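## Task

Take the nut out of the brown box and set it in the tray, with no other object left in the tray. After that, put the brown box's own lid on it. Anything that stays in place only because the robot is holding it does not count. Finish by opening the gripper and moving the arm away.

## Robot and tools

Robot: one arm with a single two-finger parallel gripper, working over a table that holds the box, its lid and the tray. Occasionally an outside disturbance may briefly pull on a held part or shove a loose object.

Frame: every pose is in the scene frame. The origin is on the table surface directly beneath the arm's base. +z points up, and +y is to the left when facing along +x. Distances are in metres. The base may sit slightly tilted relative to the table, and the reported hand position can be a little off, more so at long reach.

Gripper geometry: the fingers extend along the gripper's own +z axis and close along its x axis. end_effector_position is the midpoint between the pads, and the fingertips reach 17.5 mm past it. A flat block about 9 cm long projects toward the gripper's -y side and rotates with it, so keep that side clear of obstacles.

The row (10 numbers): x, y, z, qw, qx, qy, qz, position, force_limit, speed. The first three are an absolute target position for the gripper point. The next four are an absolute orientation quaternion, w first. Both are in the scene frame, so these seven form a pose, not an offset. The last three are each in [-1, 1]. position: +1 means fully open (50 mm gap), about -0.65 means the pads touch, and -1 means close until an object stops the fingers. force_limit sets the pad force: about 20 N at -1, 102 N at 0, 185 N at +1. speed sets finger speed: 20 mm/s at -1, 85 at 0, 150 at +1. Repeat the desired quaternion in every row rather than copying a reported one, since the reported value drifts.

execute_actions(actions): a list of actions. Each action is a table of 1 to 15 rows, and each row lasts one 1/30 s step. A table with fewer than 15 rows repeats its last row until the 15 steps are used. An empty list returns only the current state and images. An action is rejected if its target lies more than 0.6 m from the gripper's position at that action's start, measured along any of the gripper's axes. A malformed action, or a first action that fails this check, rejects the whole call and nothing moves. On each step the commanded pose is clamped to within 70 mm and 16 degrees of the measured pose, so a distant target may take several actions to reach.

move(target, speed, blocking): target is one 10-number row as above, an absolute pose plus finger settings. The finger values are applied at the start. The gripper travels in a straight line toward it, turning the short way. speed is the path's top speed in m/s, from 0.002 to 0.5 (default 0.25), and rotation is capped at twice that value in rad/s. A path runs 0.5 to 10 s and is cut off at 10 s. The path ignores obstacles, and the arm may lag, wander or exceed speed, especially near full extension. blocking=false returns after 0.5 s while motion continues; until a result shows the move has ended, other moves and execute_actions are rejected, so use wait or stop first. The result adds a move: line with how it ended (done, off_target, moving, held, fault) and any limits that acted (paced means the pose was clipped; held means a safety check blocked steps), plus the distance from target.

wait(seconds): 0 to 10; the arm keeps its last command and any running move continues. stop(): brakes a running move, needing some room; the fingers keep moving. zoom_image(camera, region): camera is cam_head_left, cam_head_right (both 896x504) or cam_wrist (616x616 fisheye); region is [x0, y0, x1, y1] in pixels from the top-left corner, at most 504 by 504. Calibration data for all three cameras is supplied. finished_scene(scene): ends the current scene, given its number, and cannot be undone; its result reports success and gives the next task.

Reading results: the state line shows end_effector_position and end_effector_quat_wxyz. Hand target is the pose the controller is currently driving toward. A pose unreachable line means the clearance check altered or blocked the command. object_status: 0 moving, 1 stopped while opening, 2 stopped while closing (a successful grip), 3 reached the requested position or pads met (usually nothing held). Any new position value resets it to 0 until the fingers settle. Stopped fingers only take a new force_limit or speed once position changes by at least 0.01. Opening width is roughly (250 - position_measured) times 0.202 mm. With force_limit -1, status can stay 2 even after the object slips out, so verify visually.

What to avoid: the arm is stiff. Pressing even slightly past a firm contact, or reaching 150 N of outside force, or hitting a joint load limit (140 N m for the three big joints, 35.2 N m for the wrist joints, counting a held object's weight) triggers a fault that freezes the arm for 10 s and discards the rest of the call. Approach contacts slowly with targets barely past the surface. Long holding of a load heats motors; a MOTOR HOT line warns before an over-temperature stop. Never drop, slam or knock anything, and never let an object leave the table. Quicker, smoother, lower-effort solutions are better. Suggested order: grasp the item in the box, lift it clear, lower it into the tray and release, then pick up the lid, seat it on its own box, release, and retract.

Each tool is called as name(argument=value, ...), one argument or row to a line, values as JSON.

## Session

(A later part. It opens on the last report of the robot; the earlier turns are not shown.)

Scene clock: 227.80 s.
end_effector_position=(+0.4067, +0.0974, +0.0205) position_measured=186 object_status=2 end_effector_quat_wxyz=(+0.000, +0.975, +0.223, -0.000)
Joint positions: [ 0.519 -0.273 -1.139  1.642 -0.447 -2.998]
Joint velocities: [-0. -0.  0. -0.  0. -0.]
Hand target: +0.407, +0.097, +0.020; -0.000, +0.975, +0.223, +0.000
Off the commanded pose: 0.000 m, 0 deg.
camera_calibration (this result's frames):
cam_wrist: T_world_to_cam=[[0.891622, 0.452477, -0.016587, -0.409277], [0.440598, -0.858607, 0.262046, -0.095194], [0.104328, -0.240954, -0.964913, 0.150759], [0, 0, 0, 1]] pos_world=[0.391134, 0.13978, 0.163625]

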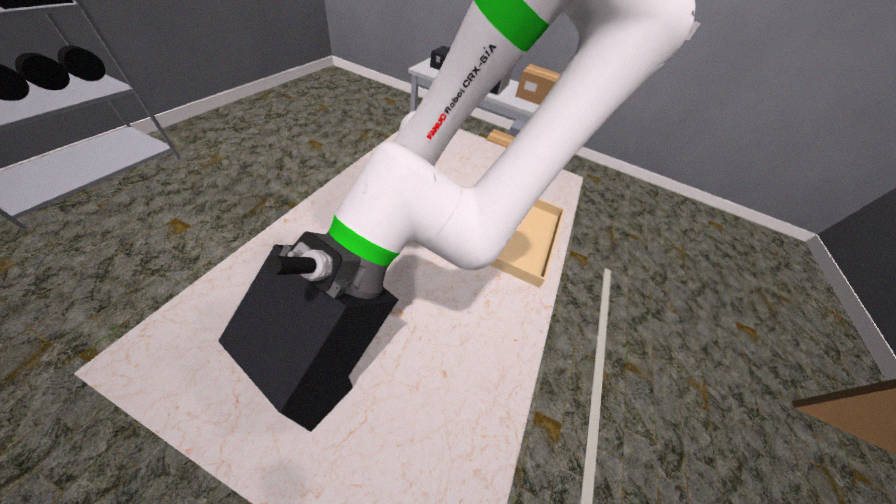

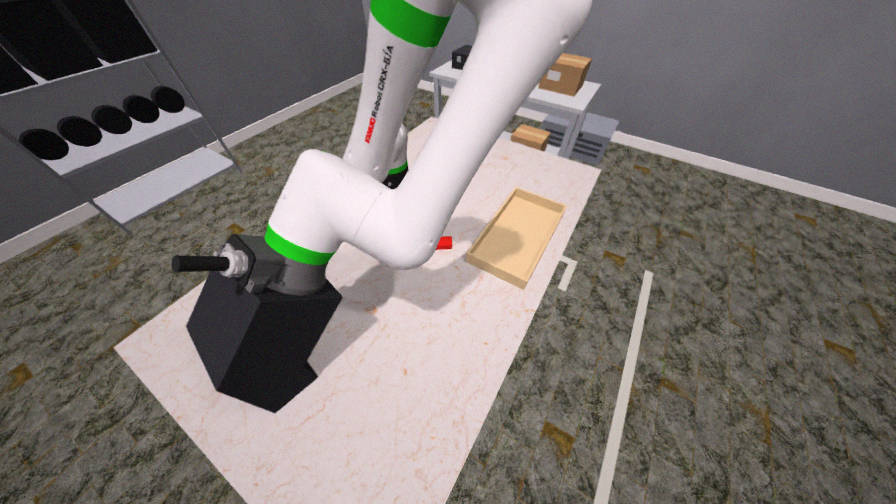

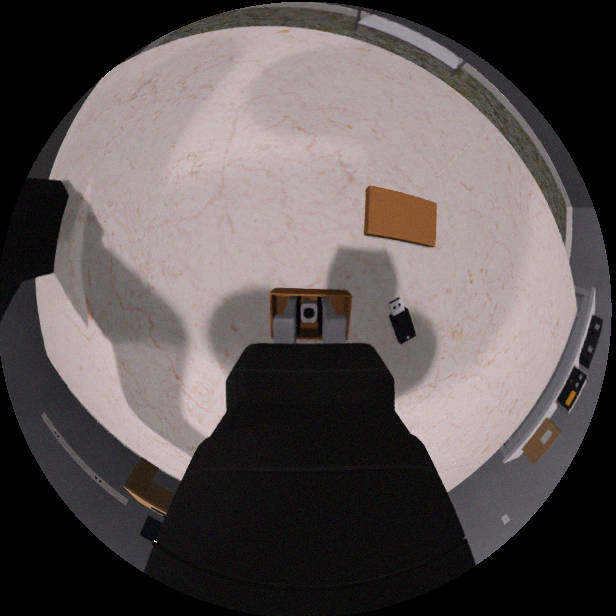

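move(
  target=[0.4067, 0.0974, 0.09, 0.0, 0.9748, 0.2233, 0.0, -1.0, -0.5, -0.5],
  speed=0.06,
)

zoom_image(
  camera="cam_wrist",
  region=[250, 260, 370, 350],
)

Scene clock: 232.93 s.
end_effector_position=(+0.4072, +0.0970, +0.0897) position_measured=186 object_status=2 end_effector_quat_wxyz=(+0.001, +0.975, +0.224, +0.001)
Joint positions: [ 0.937 -0.49  -1.134  1.127 -0.79  -2.726]
Joint velocities: [ 0.001 -0.     0.    -0.     0.     0.001]
Hand target: +0.407, +0.097, +0.090; +0.001, +0.975, +0.224, +0.001
Off the commanded pose: 0.001 m, 0 deg.
move: done
camera_calibration (this result's frames):
cam_wrist: T_world_to_cam=[[0.891315, 0.453108, -0.0158254, -0.408428], [0.440892, -0.85809, 0.26324, -0.114127], [0.105697, -0.241607, -0.964601, 0.216862], [0, 0, 0, 1]] pos_world=[0.391435, 0.139526, 0.232764]

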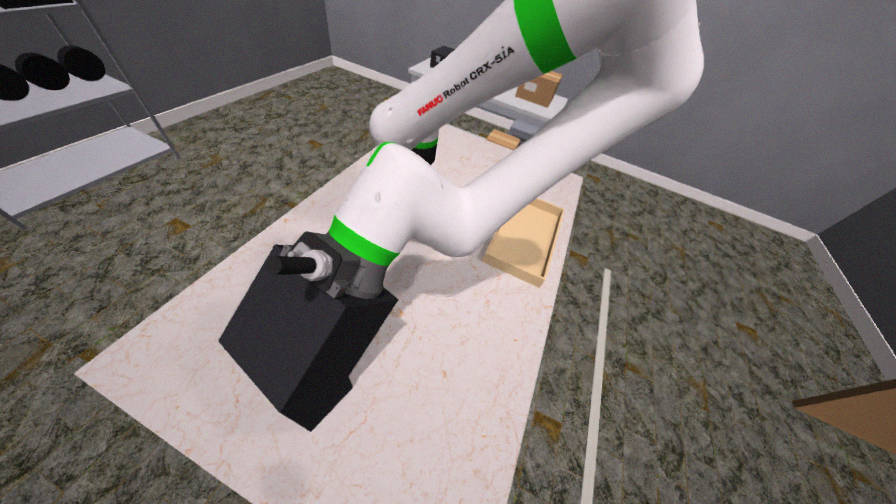

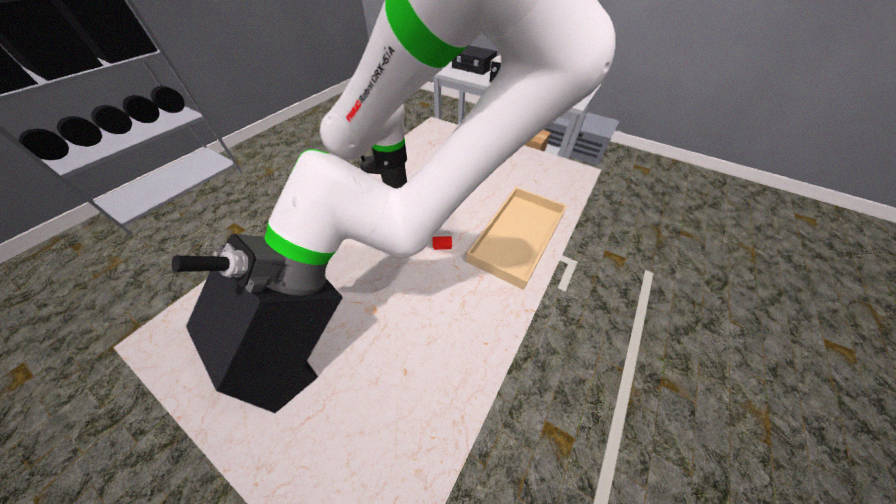

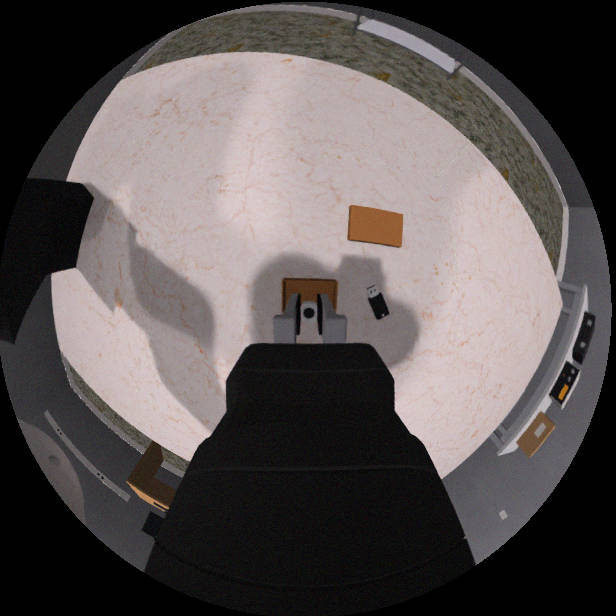

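Region (250, 260, 370, 350) of cam_wrist's 616x616 image, scaled by 4.200, with more detail than that image has; it fills the top 378 rows of this view, and the rest is white.

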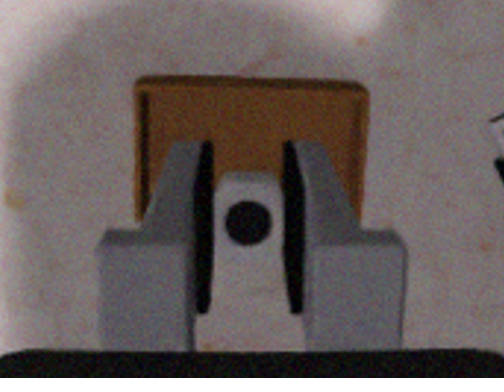

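move(
  target=[0.60, -0.28, 0.12, 0.0, 0.9748, 0.2233, 0.0, -1.0, -0.5, -0.5],
  speed=0.2,
)

Scene clock: 244.07 s.
end_effector_position=(+0.6011, -0.2794, +0.1190) position_measured=186 object_status=2 end_effector_quat_wxyz=(-0.000, +0.975, +0.222, +0.000)
Joint positions: [-0.208 -0.233 -0.155 -0.113 -0.814 -0.758]
Joint velocities: [-0.005  0.001  0.003 -0.005 -0.002  0.005]
Hand target: +0.601, -0.279, +0.119; -0.000, +0.975, +0.222, +0.000
Off the commanded pose: 0.002 m, 0 deg.
move: done
camera_calibration (this result's frames):
cam_wrist: T_world_to_cam=[[0.892709, 0.45035, -0.0159877, -0.411783], [0.438405, -0.859729, 0.262045, -0.529166], [0.104267, -0.240939, -0.964923, 0.134766], [0, 0, 0, 1]] pos_world=[0.585539, -0.237022, 0.262121]

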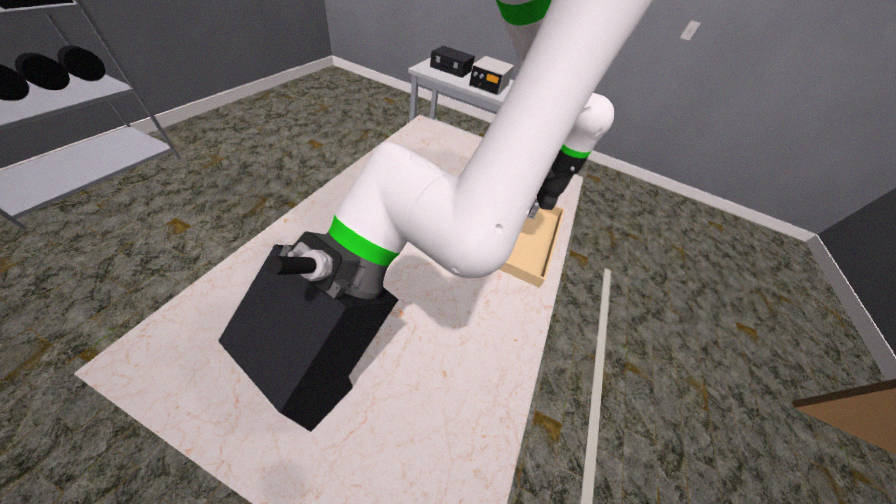

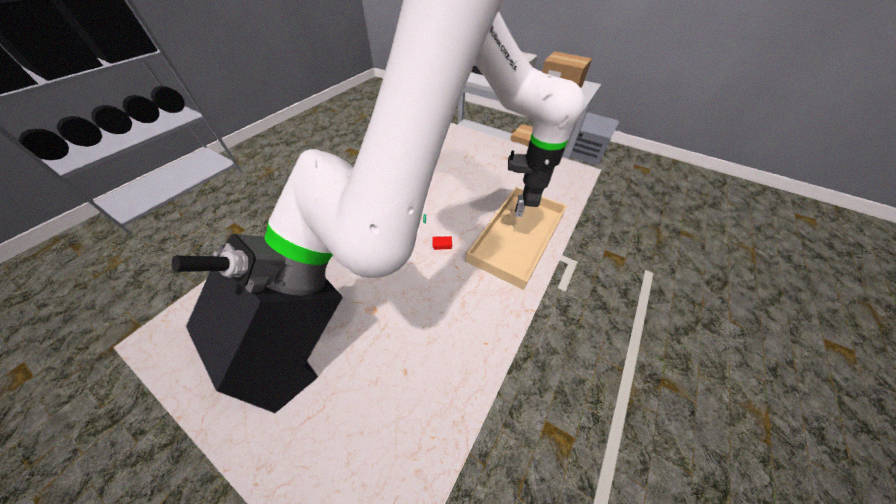

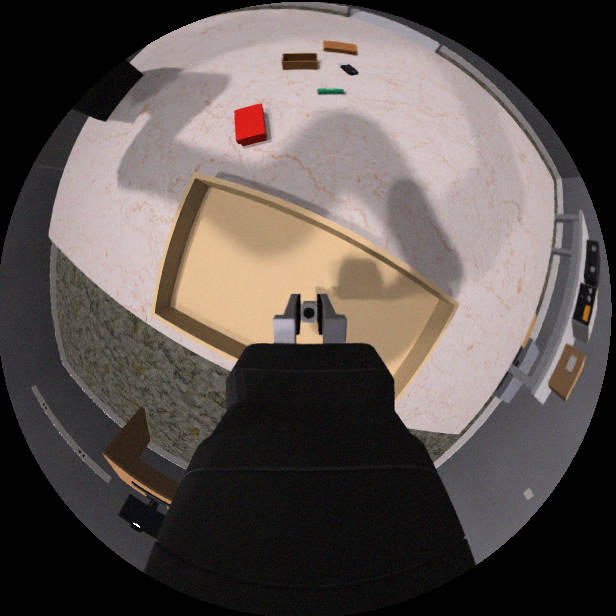

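move(
  target=[0.60, -0.28, 0.035, 0.0, 0.9748, 0.2233, 0.0, -1.0, -0.5, -0.5],
  speed=0.1,
)

execute_actions(
  actions=[
    [[0.60, -0.28, 0.035, 0.0, 0.9748, 0.2233, 0.0, 1.0, -0.5, 0.0]],
    [[0.60, -0.28, 0.035, 0.0, 0.9748, 0.2233, 0.0, 1.0, -0.5, 0.0]],
  ],
)

zoom_image(
  camera="cam_wrist",
  region=[230, 240, 390, 360],
)

Scene clock: 250.93 s.
end_effector_position=(+0.5999, -0.2798, +0.0352) position_measured=186 object_status=2 end_effector_quat_wxyz=(+0.000, +0.975, +0.223, +0.000)
Joint positions: [-0.192 -0.08  -0.156 -0.114 -0.66  -0.753]
Joint velocities: [-0.     0.001  0.    -0.    -0.    -0.   ]
Hand target: +0.600, -0.280, +0.035; +0.000, +0.975, +0.223, -0.000
Off the commanded pose: 0.000 m, 0 deg.
move: done
camera_calibration (this result's frames):
cam_wrist: T_world_to_cam=[[0.891596, 0.452528, -0.0165869, -0.410578], [0.440639, -0.858566, 0.262111, -0.508047], [0.104372, -0.241006, -0.964895, 0.0538275], [0, 0, 0, 1]] pos_world=[0.584317, -0.237421, 0.178292]

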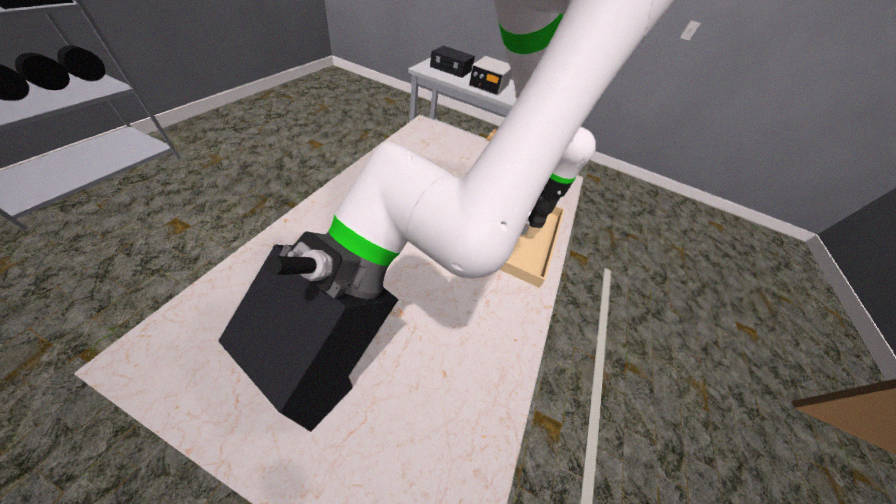

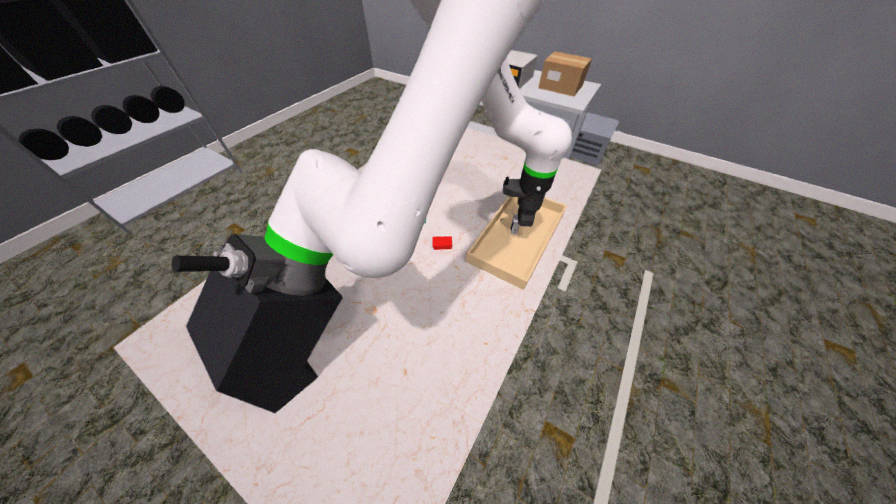

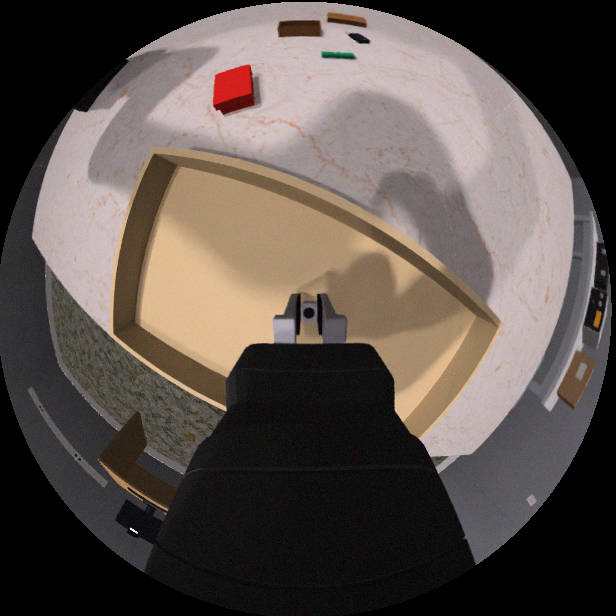

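Scene clock: 251.93 s.
end_effector_position=(+0.6000, -0.2800, +0.0350) position_measured=3 object_status=3 end_effector_quat_wxyz=(-0.000, +0.975, +0.223, -0.000)
Joint positions: [-0.192 -0.08  -0.156 -0.114 -0.66  -0.753]
Joint velocities: [ 0.002 -0.     0.    -0.001  0.001 -0.   ]
Hand target: +0.600, -0.280, +0.035; +0.000, +0.975, +0.223, +0.000
Off the commanded pose: 0.000 m, 0 deg.
camera_calibration (this result's frames):
cam_wrist: T_world_to_cam=[[0.891623, 0.452475, -0.0165824, -0.410628], [0.440594, -0.858608, 0.262047, -0.508199], [0.104332, -0.240953, -0.964913, 0.0536453], [0, 0, 0, 1]] pos_world=[0.584438, -0.237619, 0.178126]

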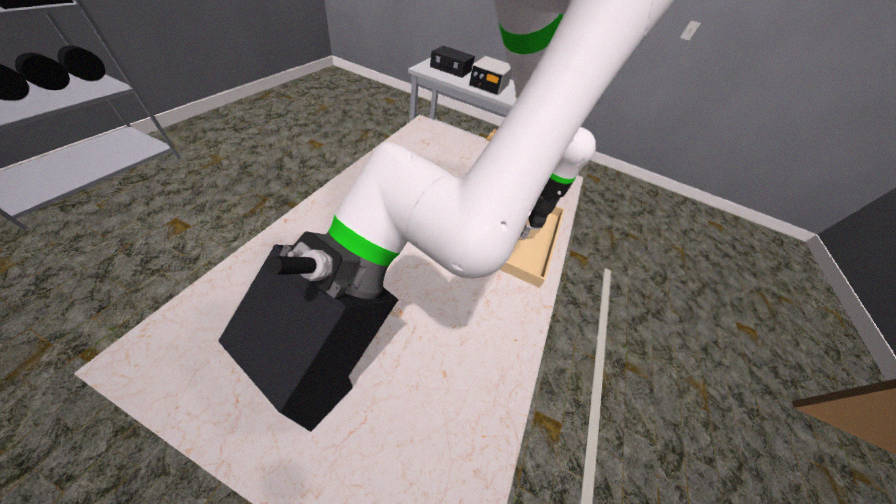

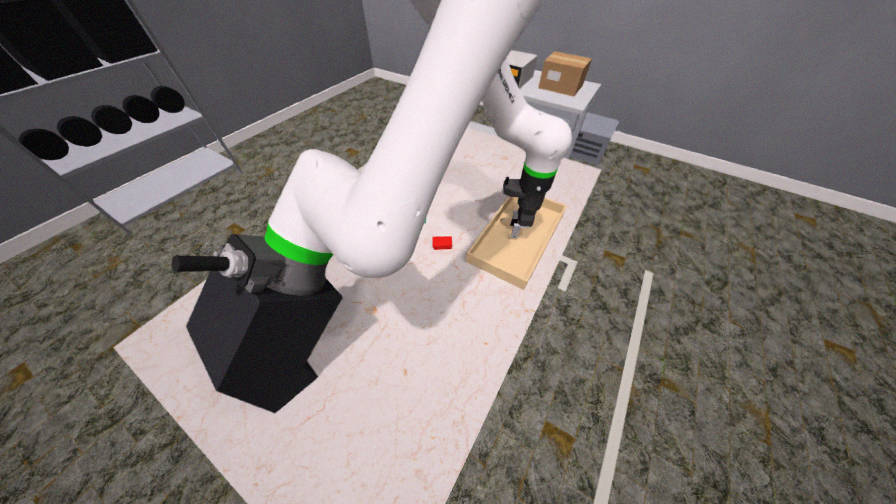

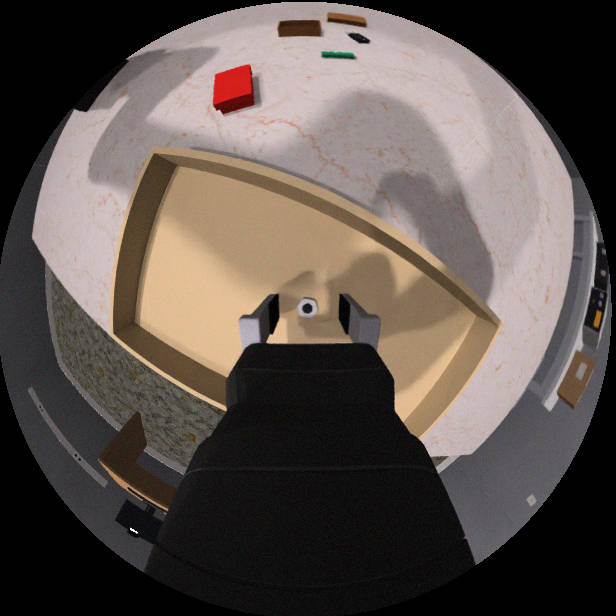

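Region (230, 240, 390, 360) of cam_wrist's 616x616 image, scaled by 3.150, with more detail than that image has; it fills the top 378 rows of this view, and the rest is white.

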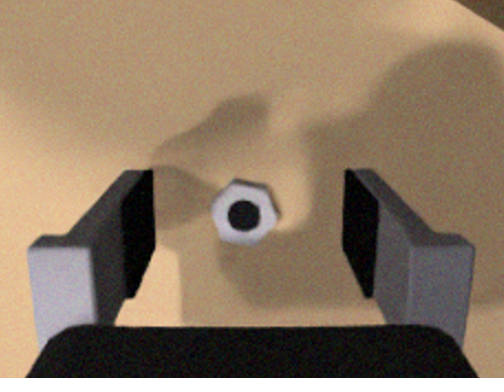

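move(
  target=[0.60, -0.28, 0.12, 0.0, 0.9748, 0.2233, 0.0, 1.0, -0.5, 0.0],
  speed=0.15,
)

move(
  target=[0.44, 0.20, 0.07, 0.0, 0.5314, 0.8471, 0.0, 1.0, -0.5, 0.0],
  speed=0.25,
)

zoom_image(
  camera="cam_wrist",
  region=[200, 180, 400, 350],
)

Scene clock: 256.27 s.
end_effector_position=(+0.6001, -0.2802, +0.1198) position_measured=3 object_status=3 end_effector_quat_wxyz=(-0.000, +0.975, +0.223, -0.000)
Joint positions: [-0.21  -0.234 -0.155 -0.115 -0.816 -0.752]
Joint velocities: [ 0.001 -0.002  0.001 -0.     0.    -0.   ]
Hand target: +0.600, -0.280, +0.120; -0.000, +0.975, +0.223, +0.000
Off the commanded pose: 0.000 m, 0 deg.
move: done
camera_calibration (this result's frames):
cam_wrist: T_world_to_cam=[[0.891646, 0.452426, -0.0166404, -0.409229], [0.440576, -0.858659, 0.261909, -0.530587], [0.104206, -0.240862, -0.964949, 0.135517], [0, 0, 0, 1]] pos_world=[0.58453, -0.237806, 0.262923]

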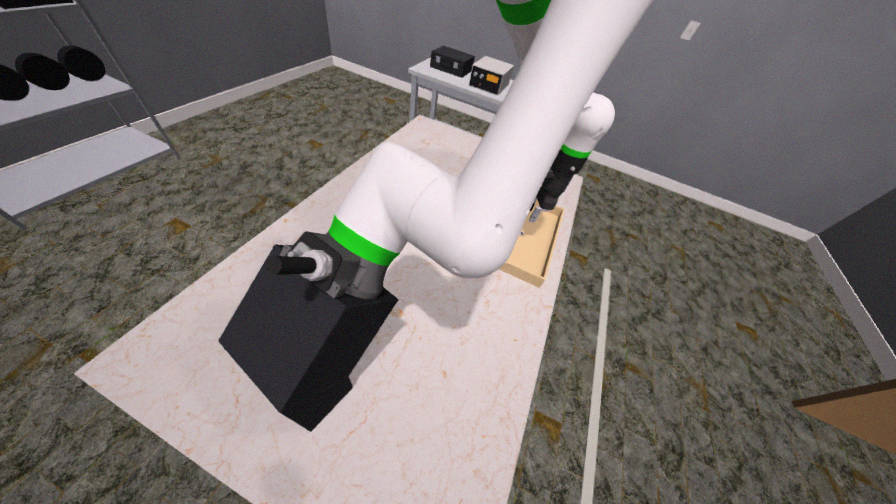

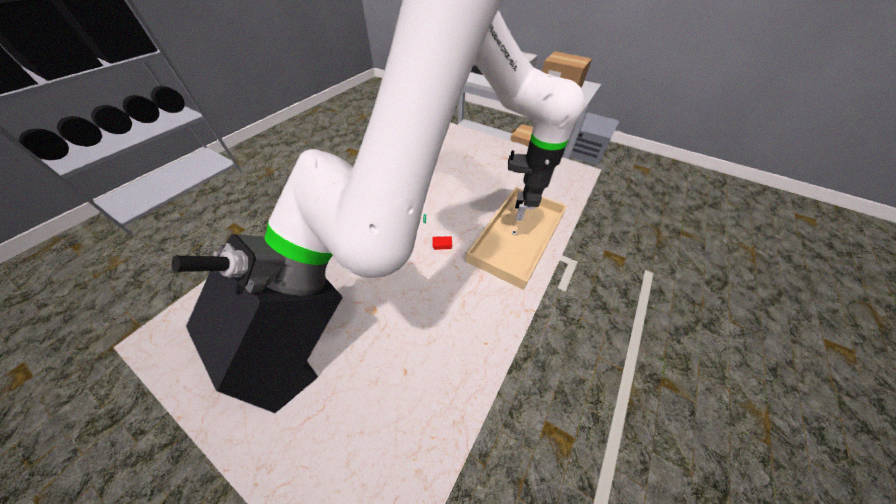

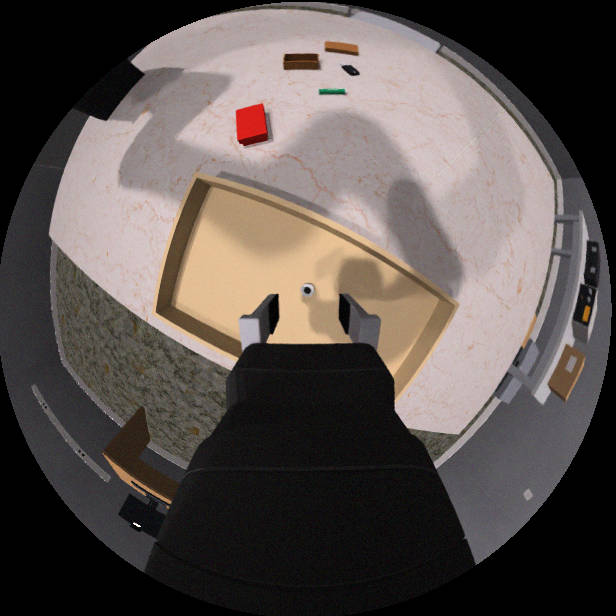

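Scene clock: 259.80 s.
end_effector_position=(+0.4388, +0.1993, +0.0713) position_measured=3 object_status=3 end_effector_quat_wxyz=(-0.000, +0.530, +0.848, -0.000)
Joint positions: [ 1.065 -0.1   -0.87   1.189 -0.829 -1.365]
Joint velocities: [ 0.001  0.001  0.     0.    -0.     0.   ]
Hand target: +0.439, +0.199, +0.071; -0.000, +0.530, +0.848, -0.000
Off the commanded pose: 0.002 m, 0 deg.
move: done
camera_calibration (this result's frames):
cam_wrist: T_world_to_cam=[[-0.454661, 0.890504, -0.0169199, 0.020345], [0.857624, 0.442841, 0.261482, -0.477481], [0.240344, 0.104375, -0.96506, 0.0924396], [0, 0, 0, 1]] pos_world=[0.396532, 0.183683, 0.214407]

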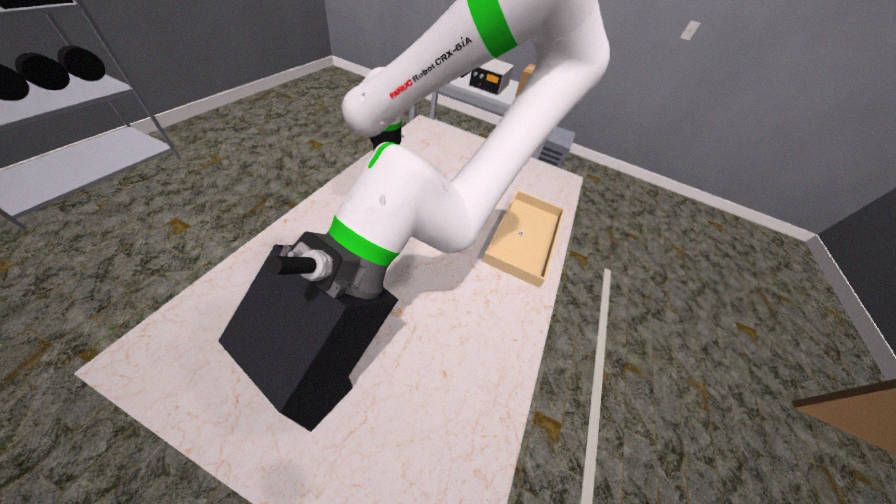

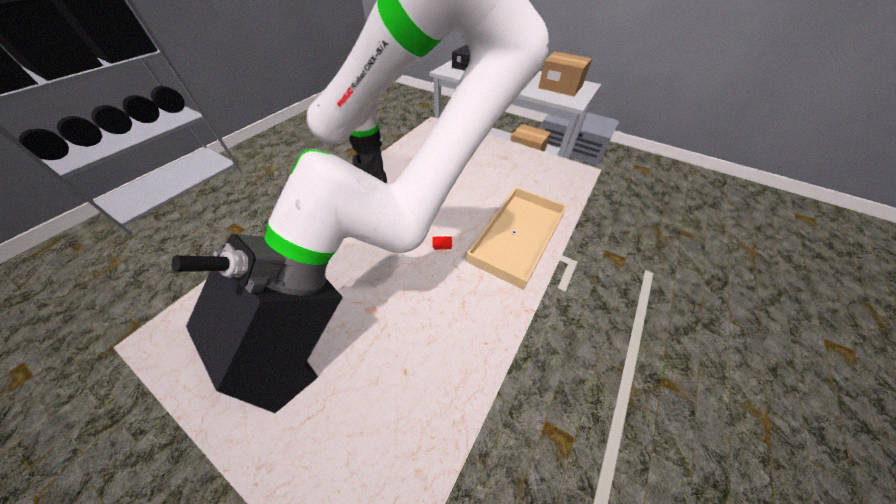

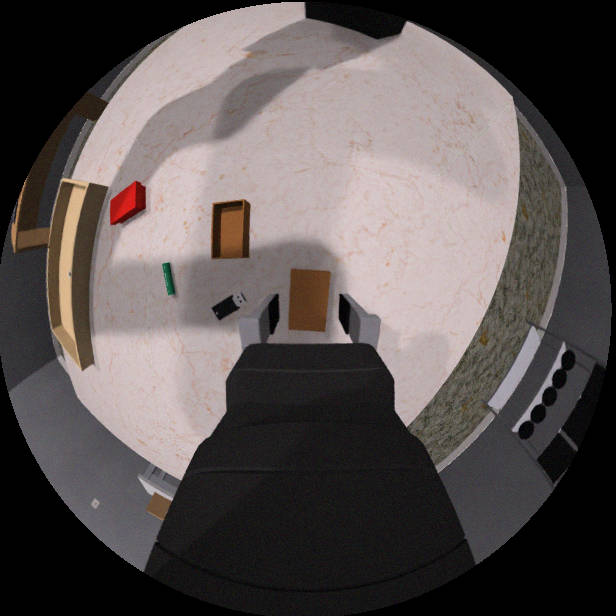

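Region (200, 180, 400, 350) of cam_wrist's 616x616 image, scaled by 2.520, with more detail than that image has; it fills the top 428 rows of this view, and the rest is white.

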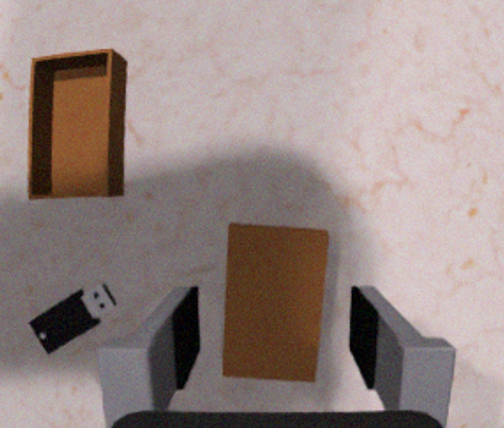

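move(
  target=[0.44, 0.20, 0.020, 0.0, 0.5314, 0.8471, 0.0, 1.0, -0.5, 0.0],
  speed=0.06,
)

execute_actions(
  actions=[
    [[0.44, 0.20, 0.020, 0.0, 0.5314, 0.8471, 0.0, -1.0, -0.5, -0.3]],
    [[0.44, 0.20, 0.020, 0.0, 0.5314, 0.8471, 0.0, -1.0, -0.5, -0.3]],
  ],
)

zoom_image(
  camera="cam_wrist",
  region=[230, 240, 390, 360],
)

Scene clock: 271.27 s.
end_effector_position=(+0.4398, +0.2001, +0.0202) position_measured=3 object_status=3 end_effector_quat_wxyz=(-0.000, +0.532, +0.847, -0.000)
Joint positions: [ 0.907  0.006 -0.868  1.378 -0.695 -1.469]
Joint velocities: [ 0.     0.001  0.     0.001 -0.    -0.001]
Hand target: +0.440, +0.200, +0.020; -0.000, +0.531, +0.847, -0.000
Off the commanded pose: 0.000 m, 0 deg.
move: done
camera_calibration (this result's frames):
cam_wrist: T_world_to_cam=[[-0.45216, 0.891791, -0.0161279, 0.0177882], [0.858894, 0.440214, 0.261748, -0.465412], [0.240524, 0.1045, -0.965002, 0.0426842], [0, 0, 0, 1]] pos_world=[0.397516, 0.184557, 0.163298]

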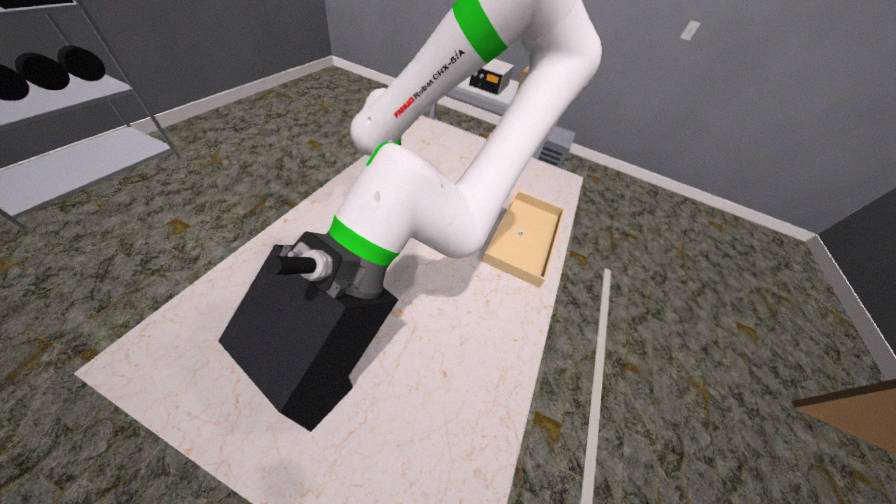

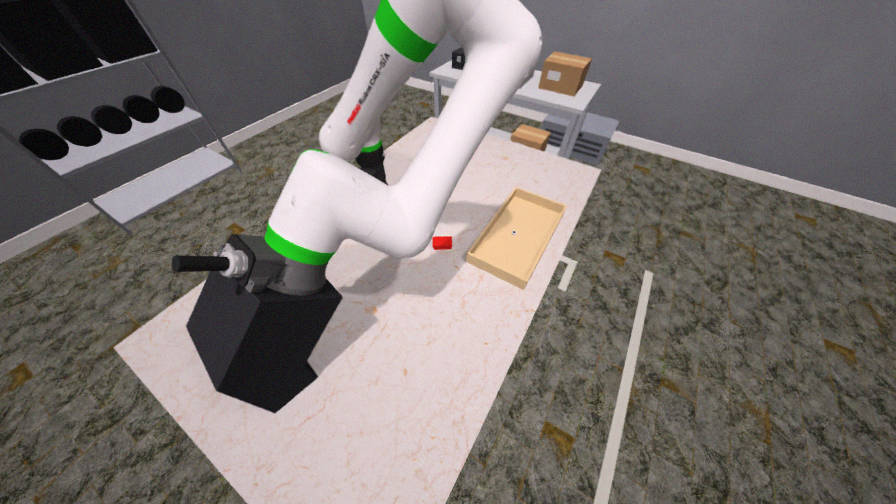

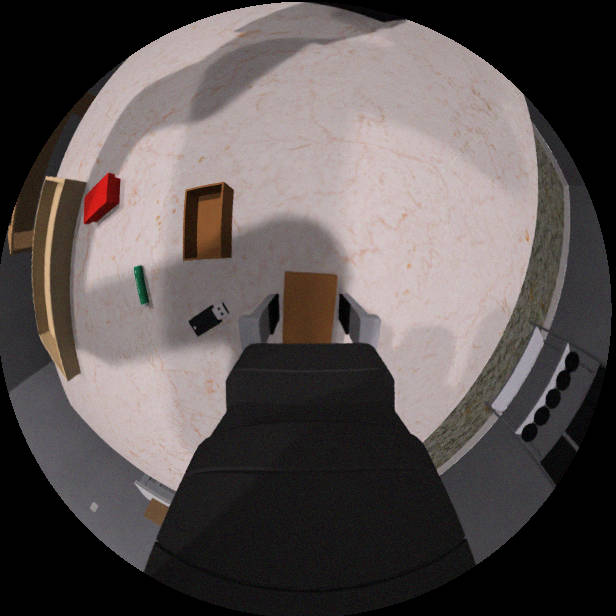

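Scene clock: 272.27 s.
end_effector_position=(+0.4400, +0.2000, +0.0200) position_measured=56 object_status=2 end_effector_quat_wxyz=(+0.000, +0.531, +0.847, +0.000)
Joint positions: [ 0.907  0.006 -0.868  1.38  -0.695 -1.469]
Joint velocities: [-0.001  0.001 -0.     0.001  0.001  0.   ]
Hand target: +0.440, +0.200, +0.020; -0.000, +0.531, +0.847, -0.000
Off the commanded pose: 0.000 m, 0 deg.
camera_calibration (this result's frames):
cam_wrist: T_world_to_cam=[[-0.452341, 0.891691, -0.0165752, 0.0180976], [0.858662, 0.440458, 0.262099, -0.465453], [0.241012, 0.104326, -0.964899, 0.0423235], [0, 0, 0, 1]] pos_world=[0.397653, 0.18446, 0.163133]

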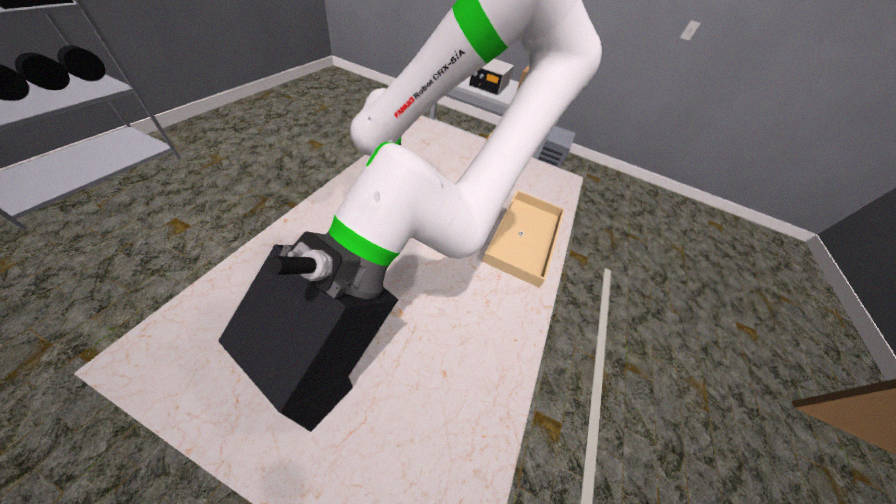

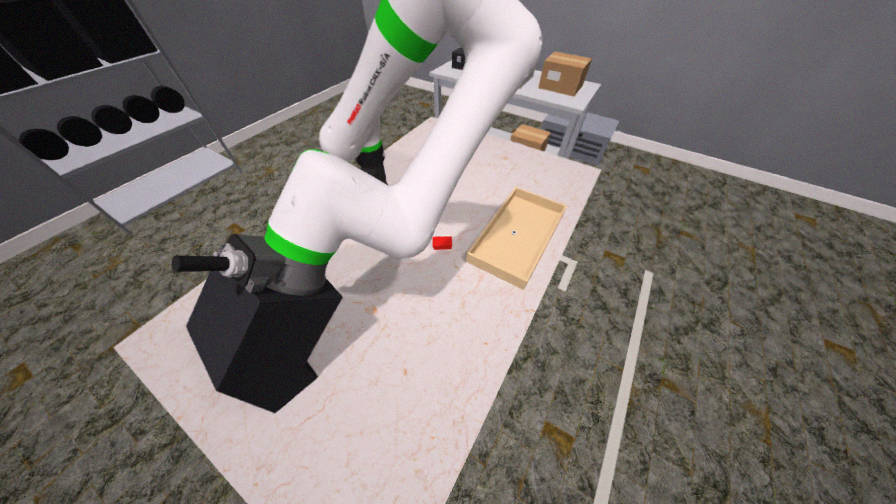

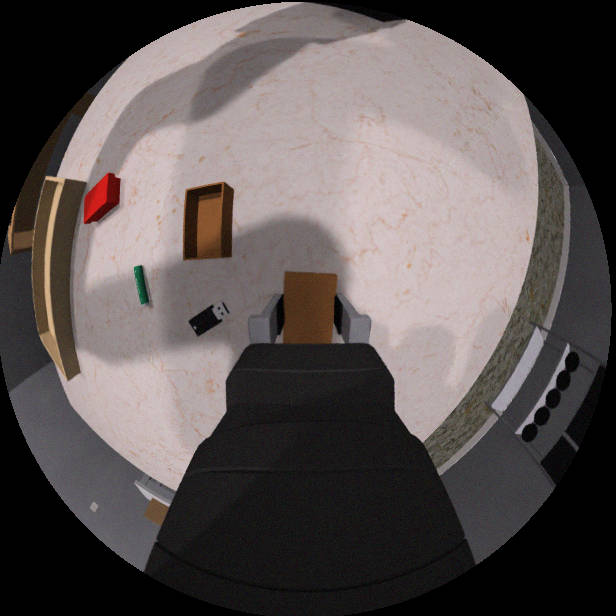

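Region (230, 240, 390, 360) of cam_wrist's 616x616 image, scaled by 3.150, with more detail than that image has; it fills the top 378 rows of this view, and the rest is white.

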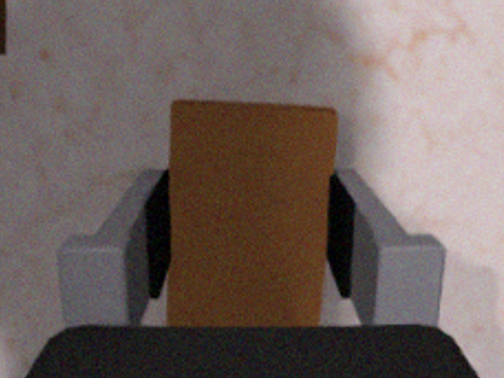

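move(
  target=[0.44, 0.20, 0.06, 0.0, 0.5314, 0.8471, 0.0, -1.0, -0.5, -0.3],
  speed=0.08,
)

move(
  target=[0.4043, 0.0924, 0.06, 0.0, 0.5165, 0.8563, 0.0, -1.0, -0.5, -0.3],
  speed=0.12,
)

zoom_image(
  camera="cam_wrist",
  region=[230, 240, 390, 360],
)

Scene clock: 291.73 s.
end_effector_position=(+0.4401, +0.1999, +0.0599) position_measured=56 object_status=2 end_effector_quat_wxyz=(+0.000, +0.531, +0.847, +0.000)
Joint positions: [ 1.029 -0.077 -0.869  1.227 -0.797 -1.385]
Joint velocities: [ 0.002  0.     0.001 -0.001  0.    -0.   ]
Hand target: +0.440, +0.200, +0.060; +0.000, +0.531, +0.847, +0.000
Off the commanded pose: 0.000 m, 0 deg.
move: done
camera_calibration (this result's frames):
cam_wrist: T_world_to_cam=[[-0.452565, 0.891571, -0.0169474, 0.0190614], [0.858462, 0.440744, 0.262276, -0.475897], [0.241307, 0.104148, -0.964844, 0.0806812], [0, 0, 0, 1]] pos_world=[0.397697, 0.184351, 0.202984]

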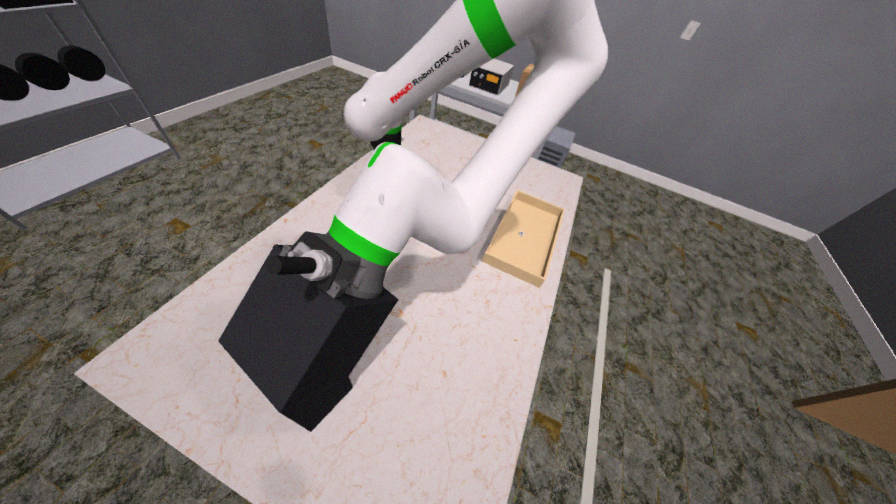

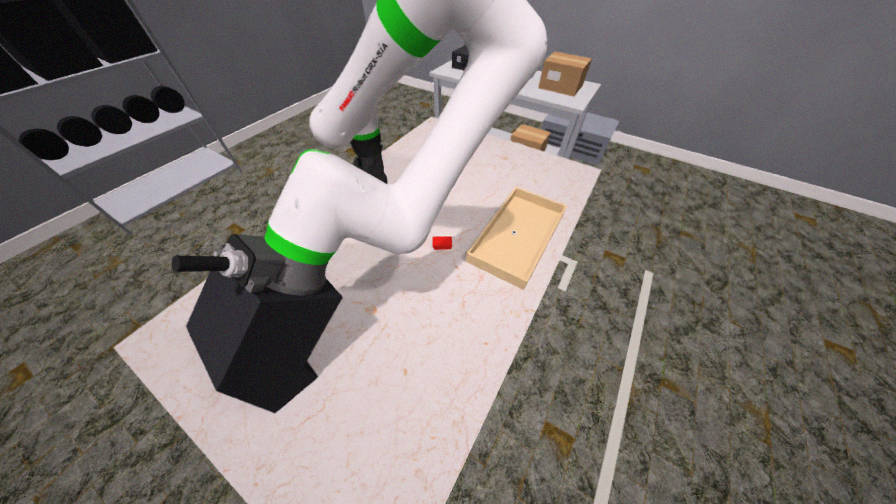

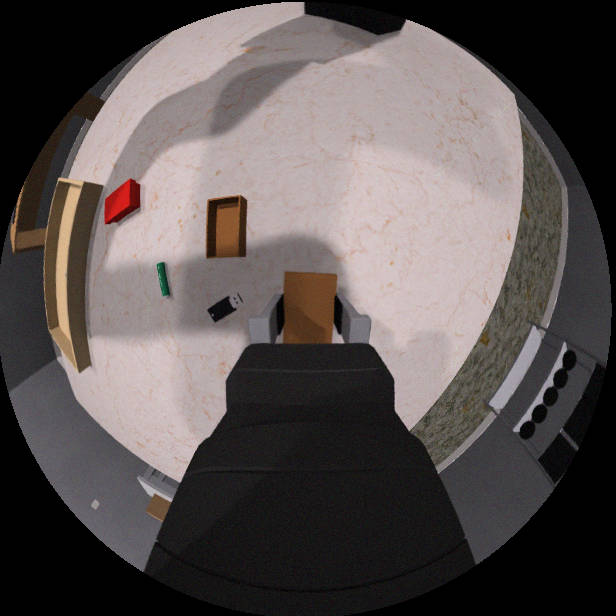

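Scene clock: 293.03 s.
end_effector_position=(+0.4044, +0.0925, +0.0599) position_measured=56 object_status=2 end_effector_quat_wxyz=(-0.000, +0.517, +0.856, +0.000)
Joint positions: [ 0.845 -0.327 -1.095  1.286 -0.679 -1.255]
Joint velocities: [ 0.001 -0.001 -0.    -0.002  0.001 -0.001]
Hand target: +0.404, +0.093, +0.060; -0.000, +0.517, +0.856, +0.000
Off the commanded pose: 0.000 m, 0 deg.
move: done
camera_calibration (this result's frames):
cam_wrist: T_world_to_cam=[[-0.483169, 0.875379, -0.0161189, 0.112408], [0.842869, 0.470049, 0.261964, -0.39429], [0.236895, 0.112987, -0.964943, 0.101459], [0, 0, 0, 1]] pos_world=[0.362612, 0.0754727, 0.203004]

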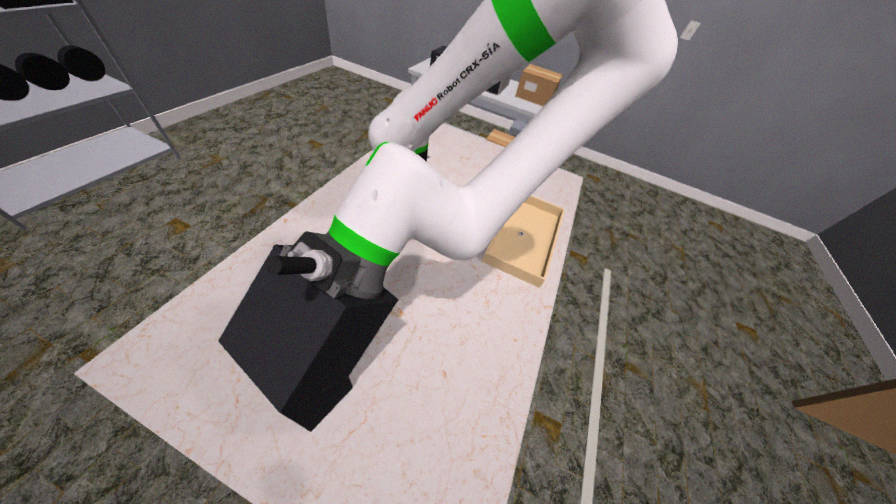

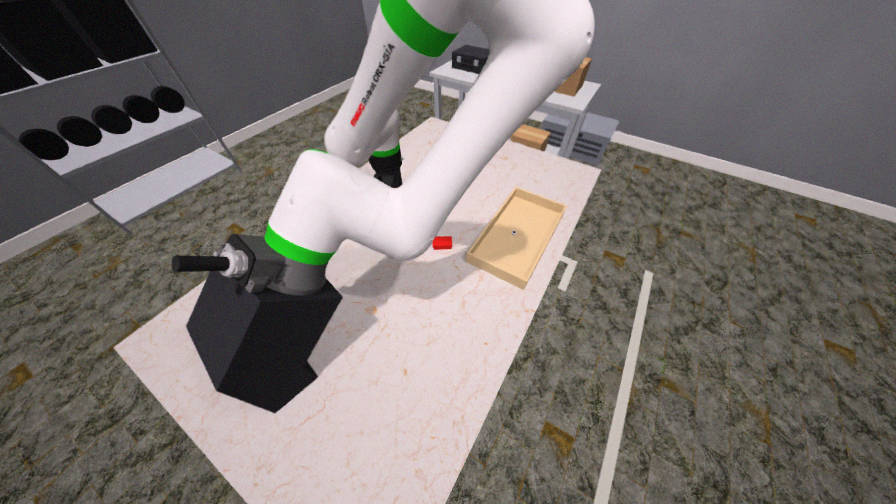

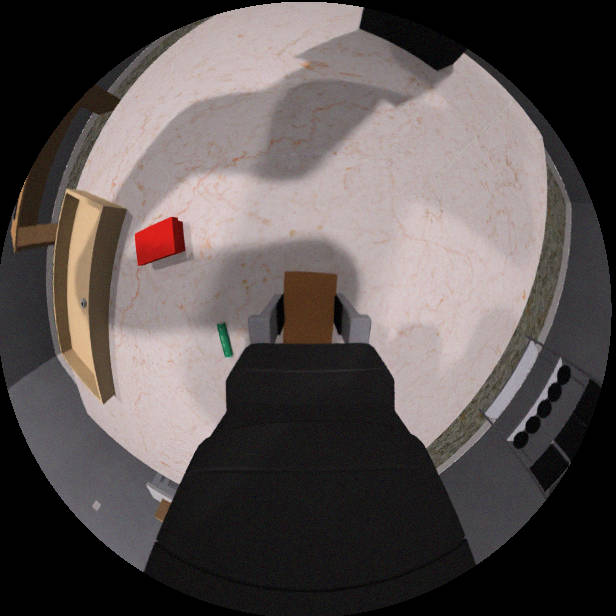

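Region (230, 240, 390, 360) of cam_wrist's 616x616 image, scaled by 3.150, with more detail than that image has; it fills the top 378 rows of this view, and the rest is white.

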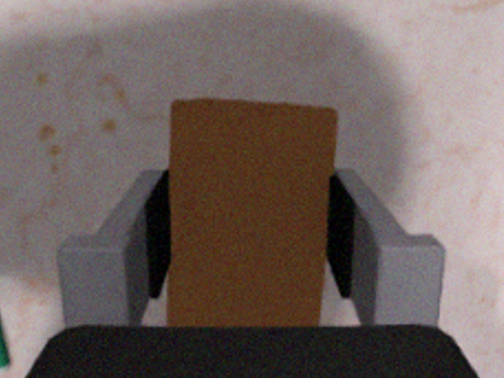

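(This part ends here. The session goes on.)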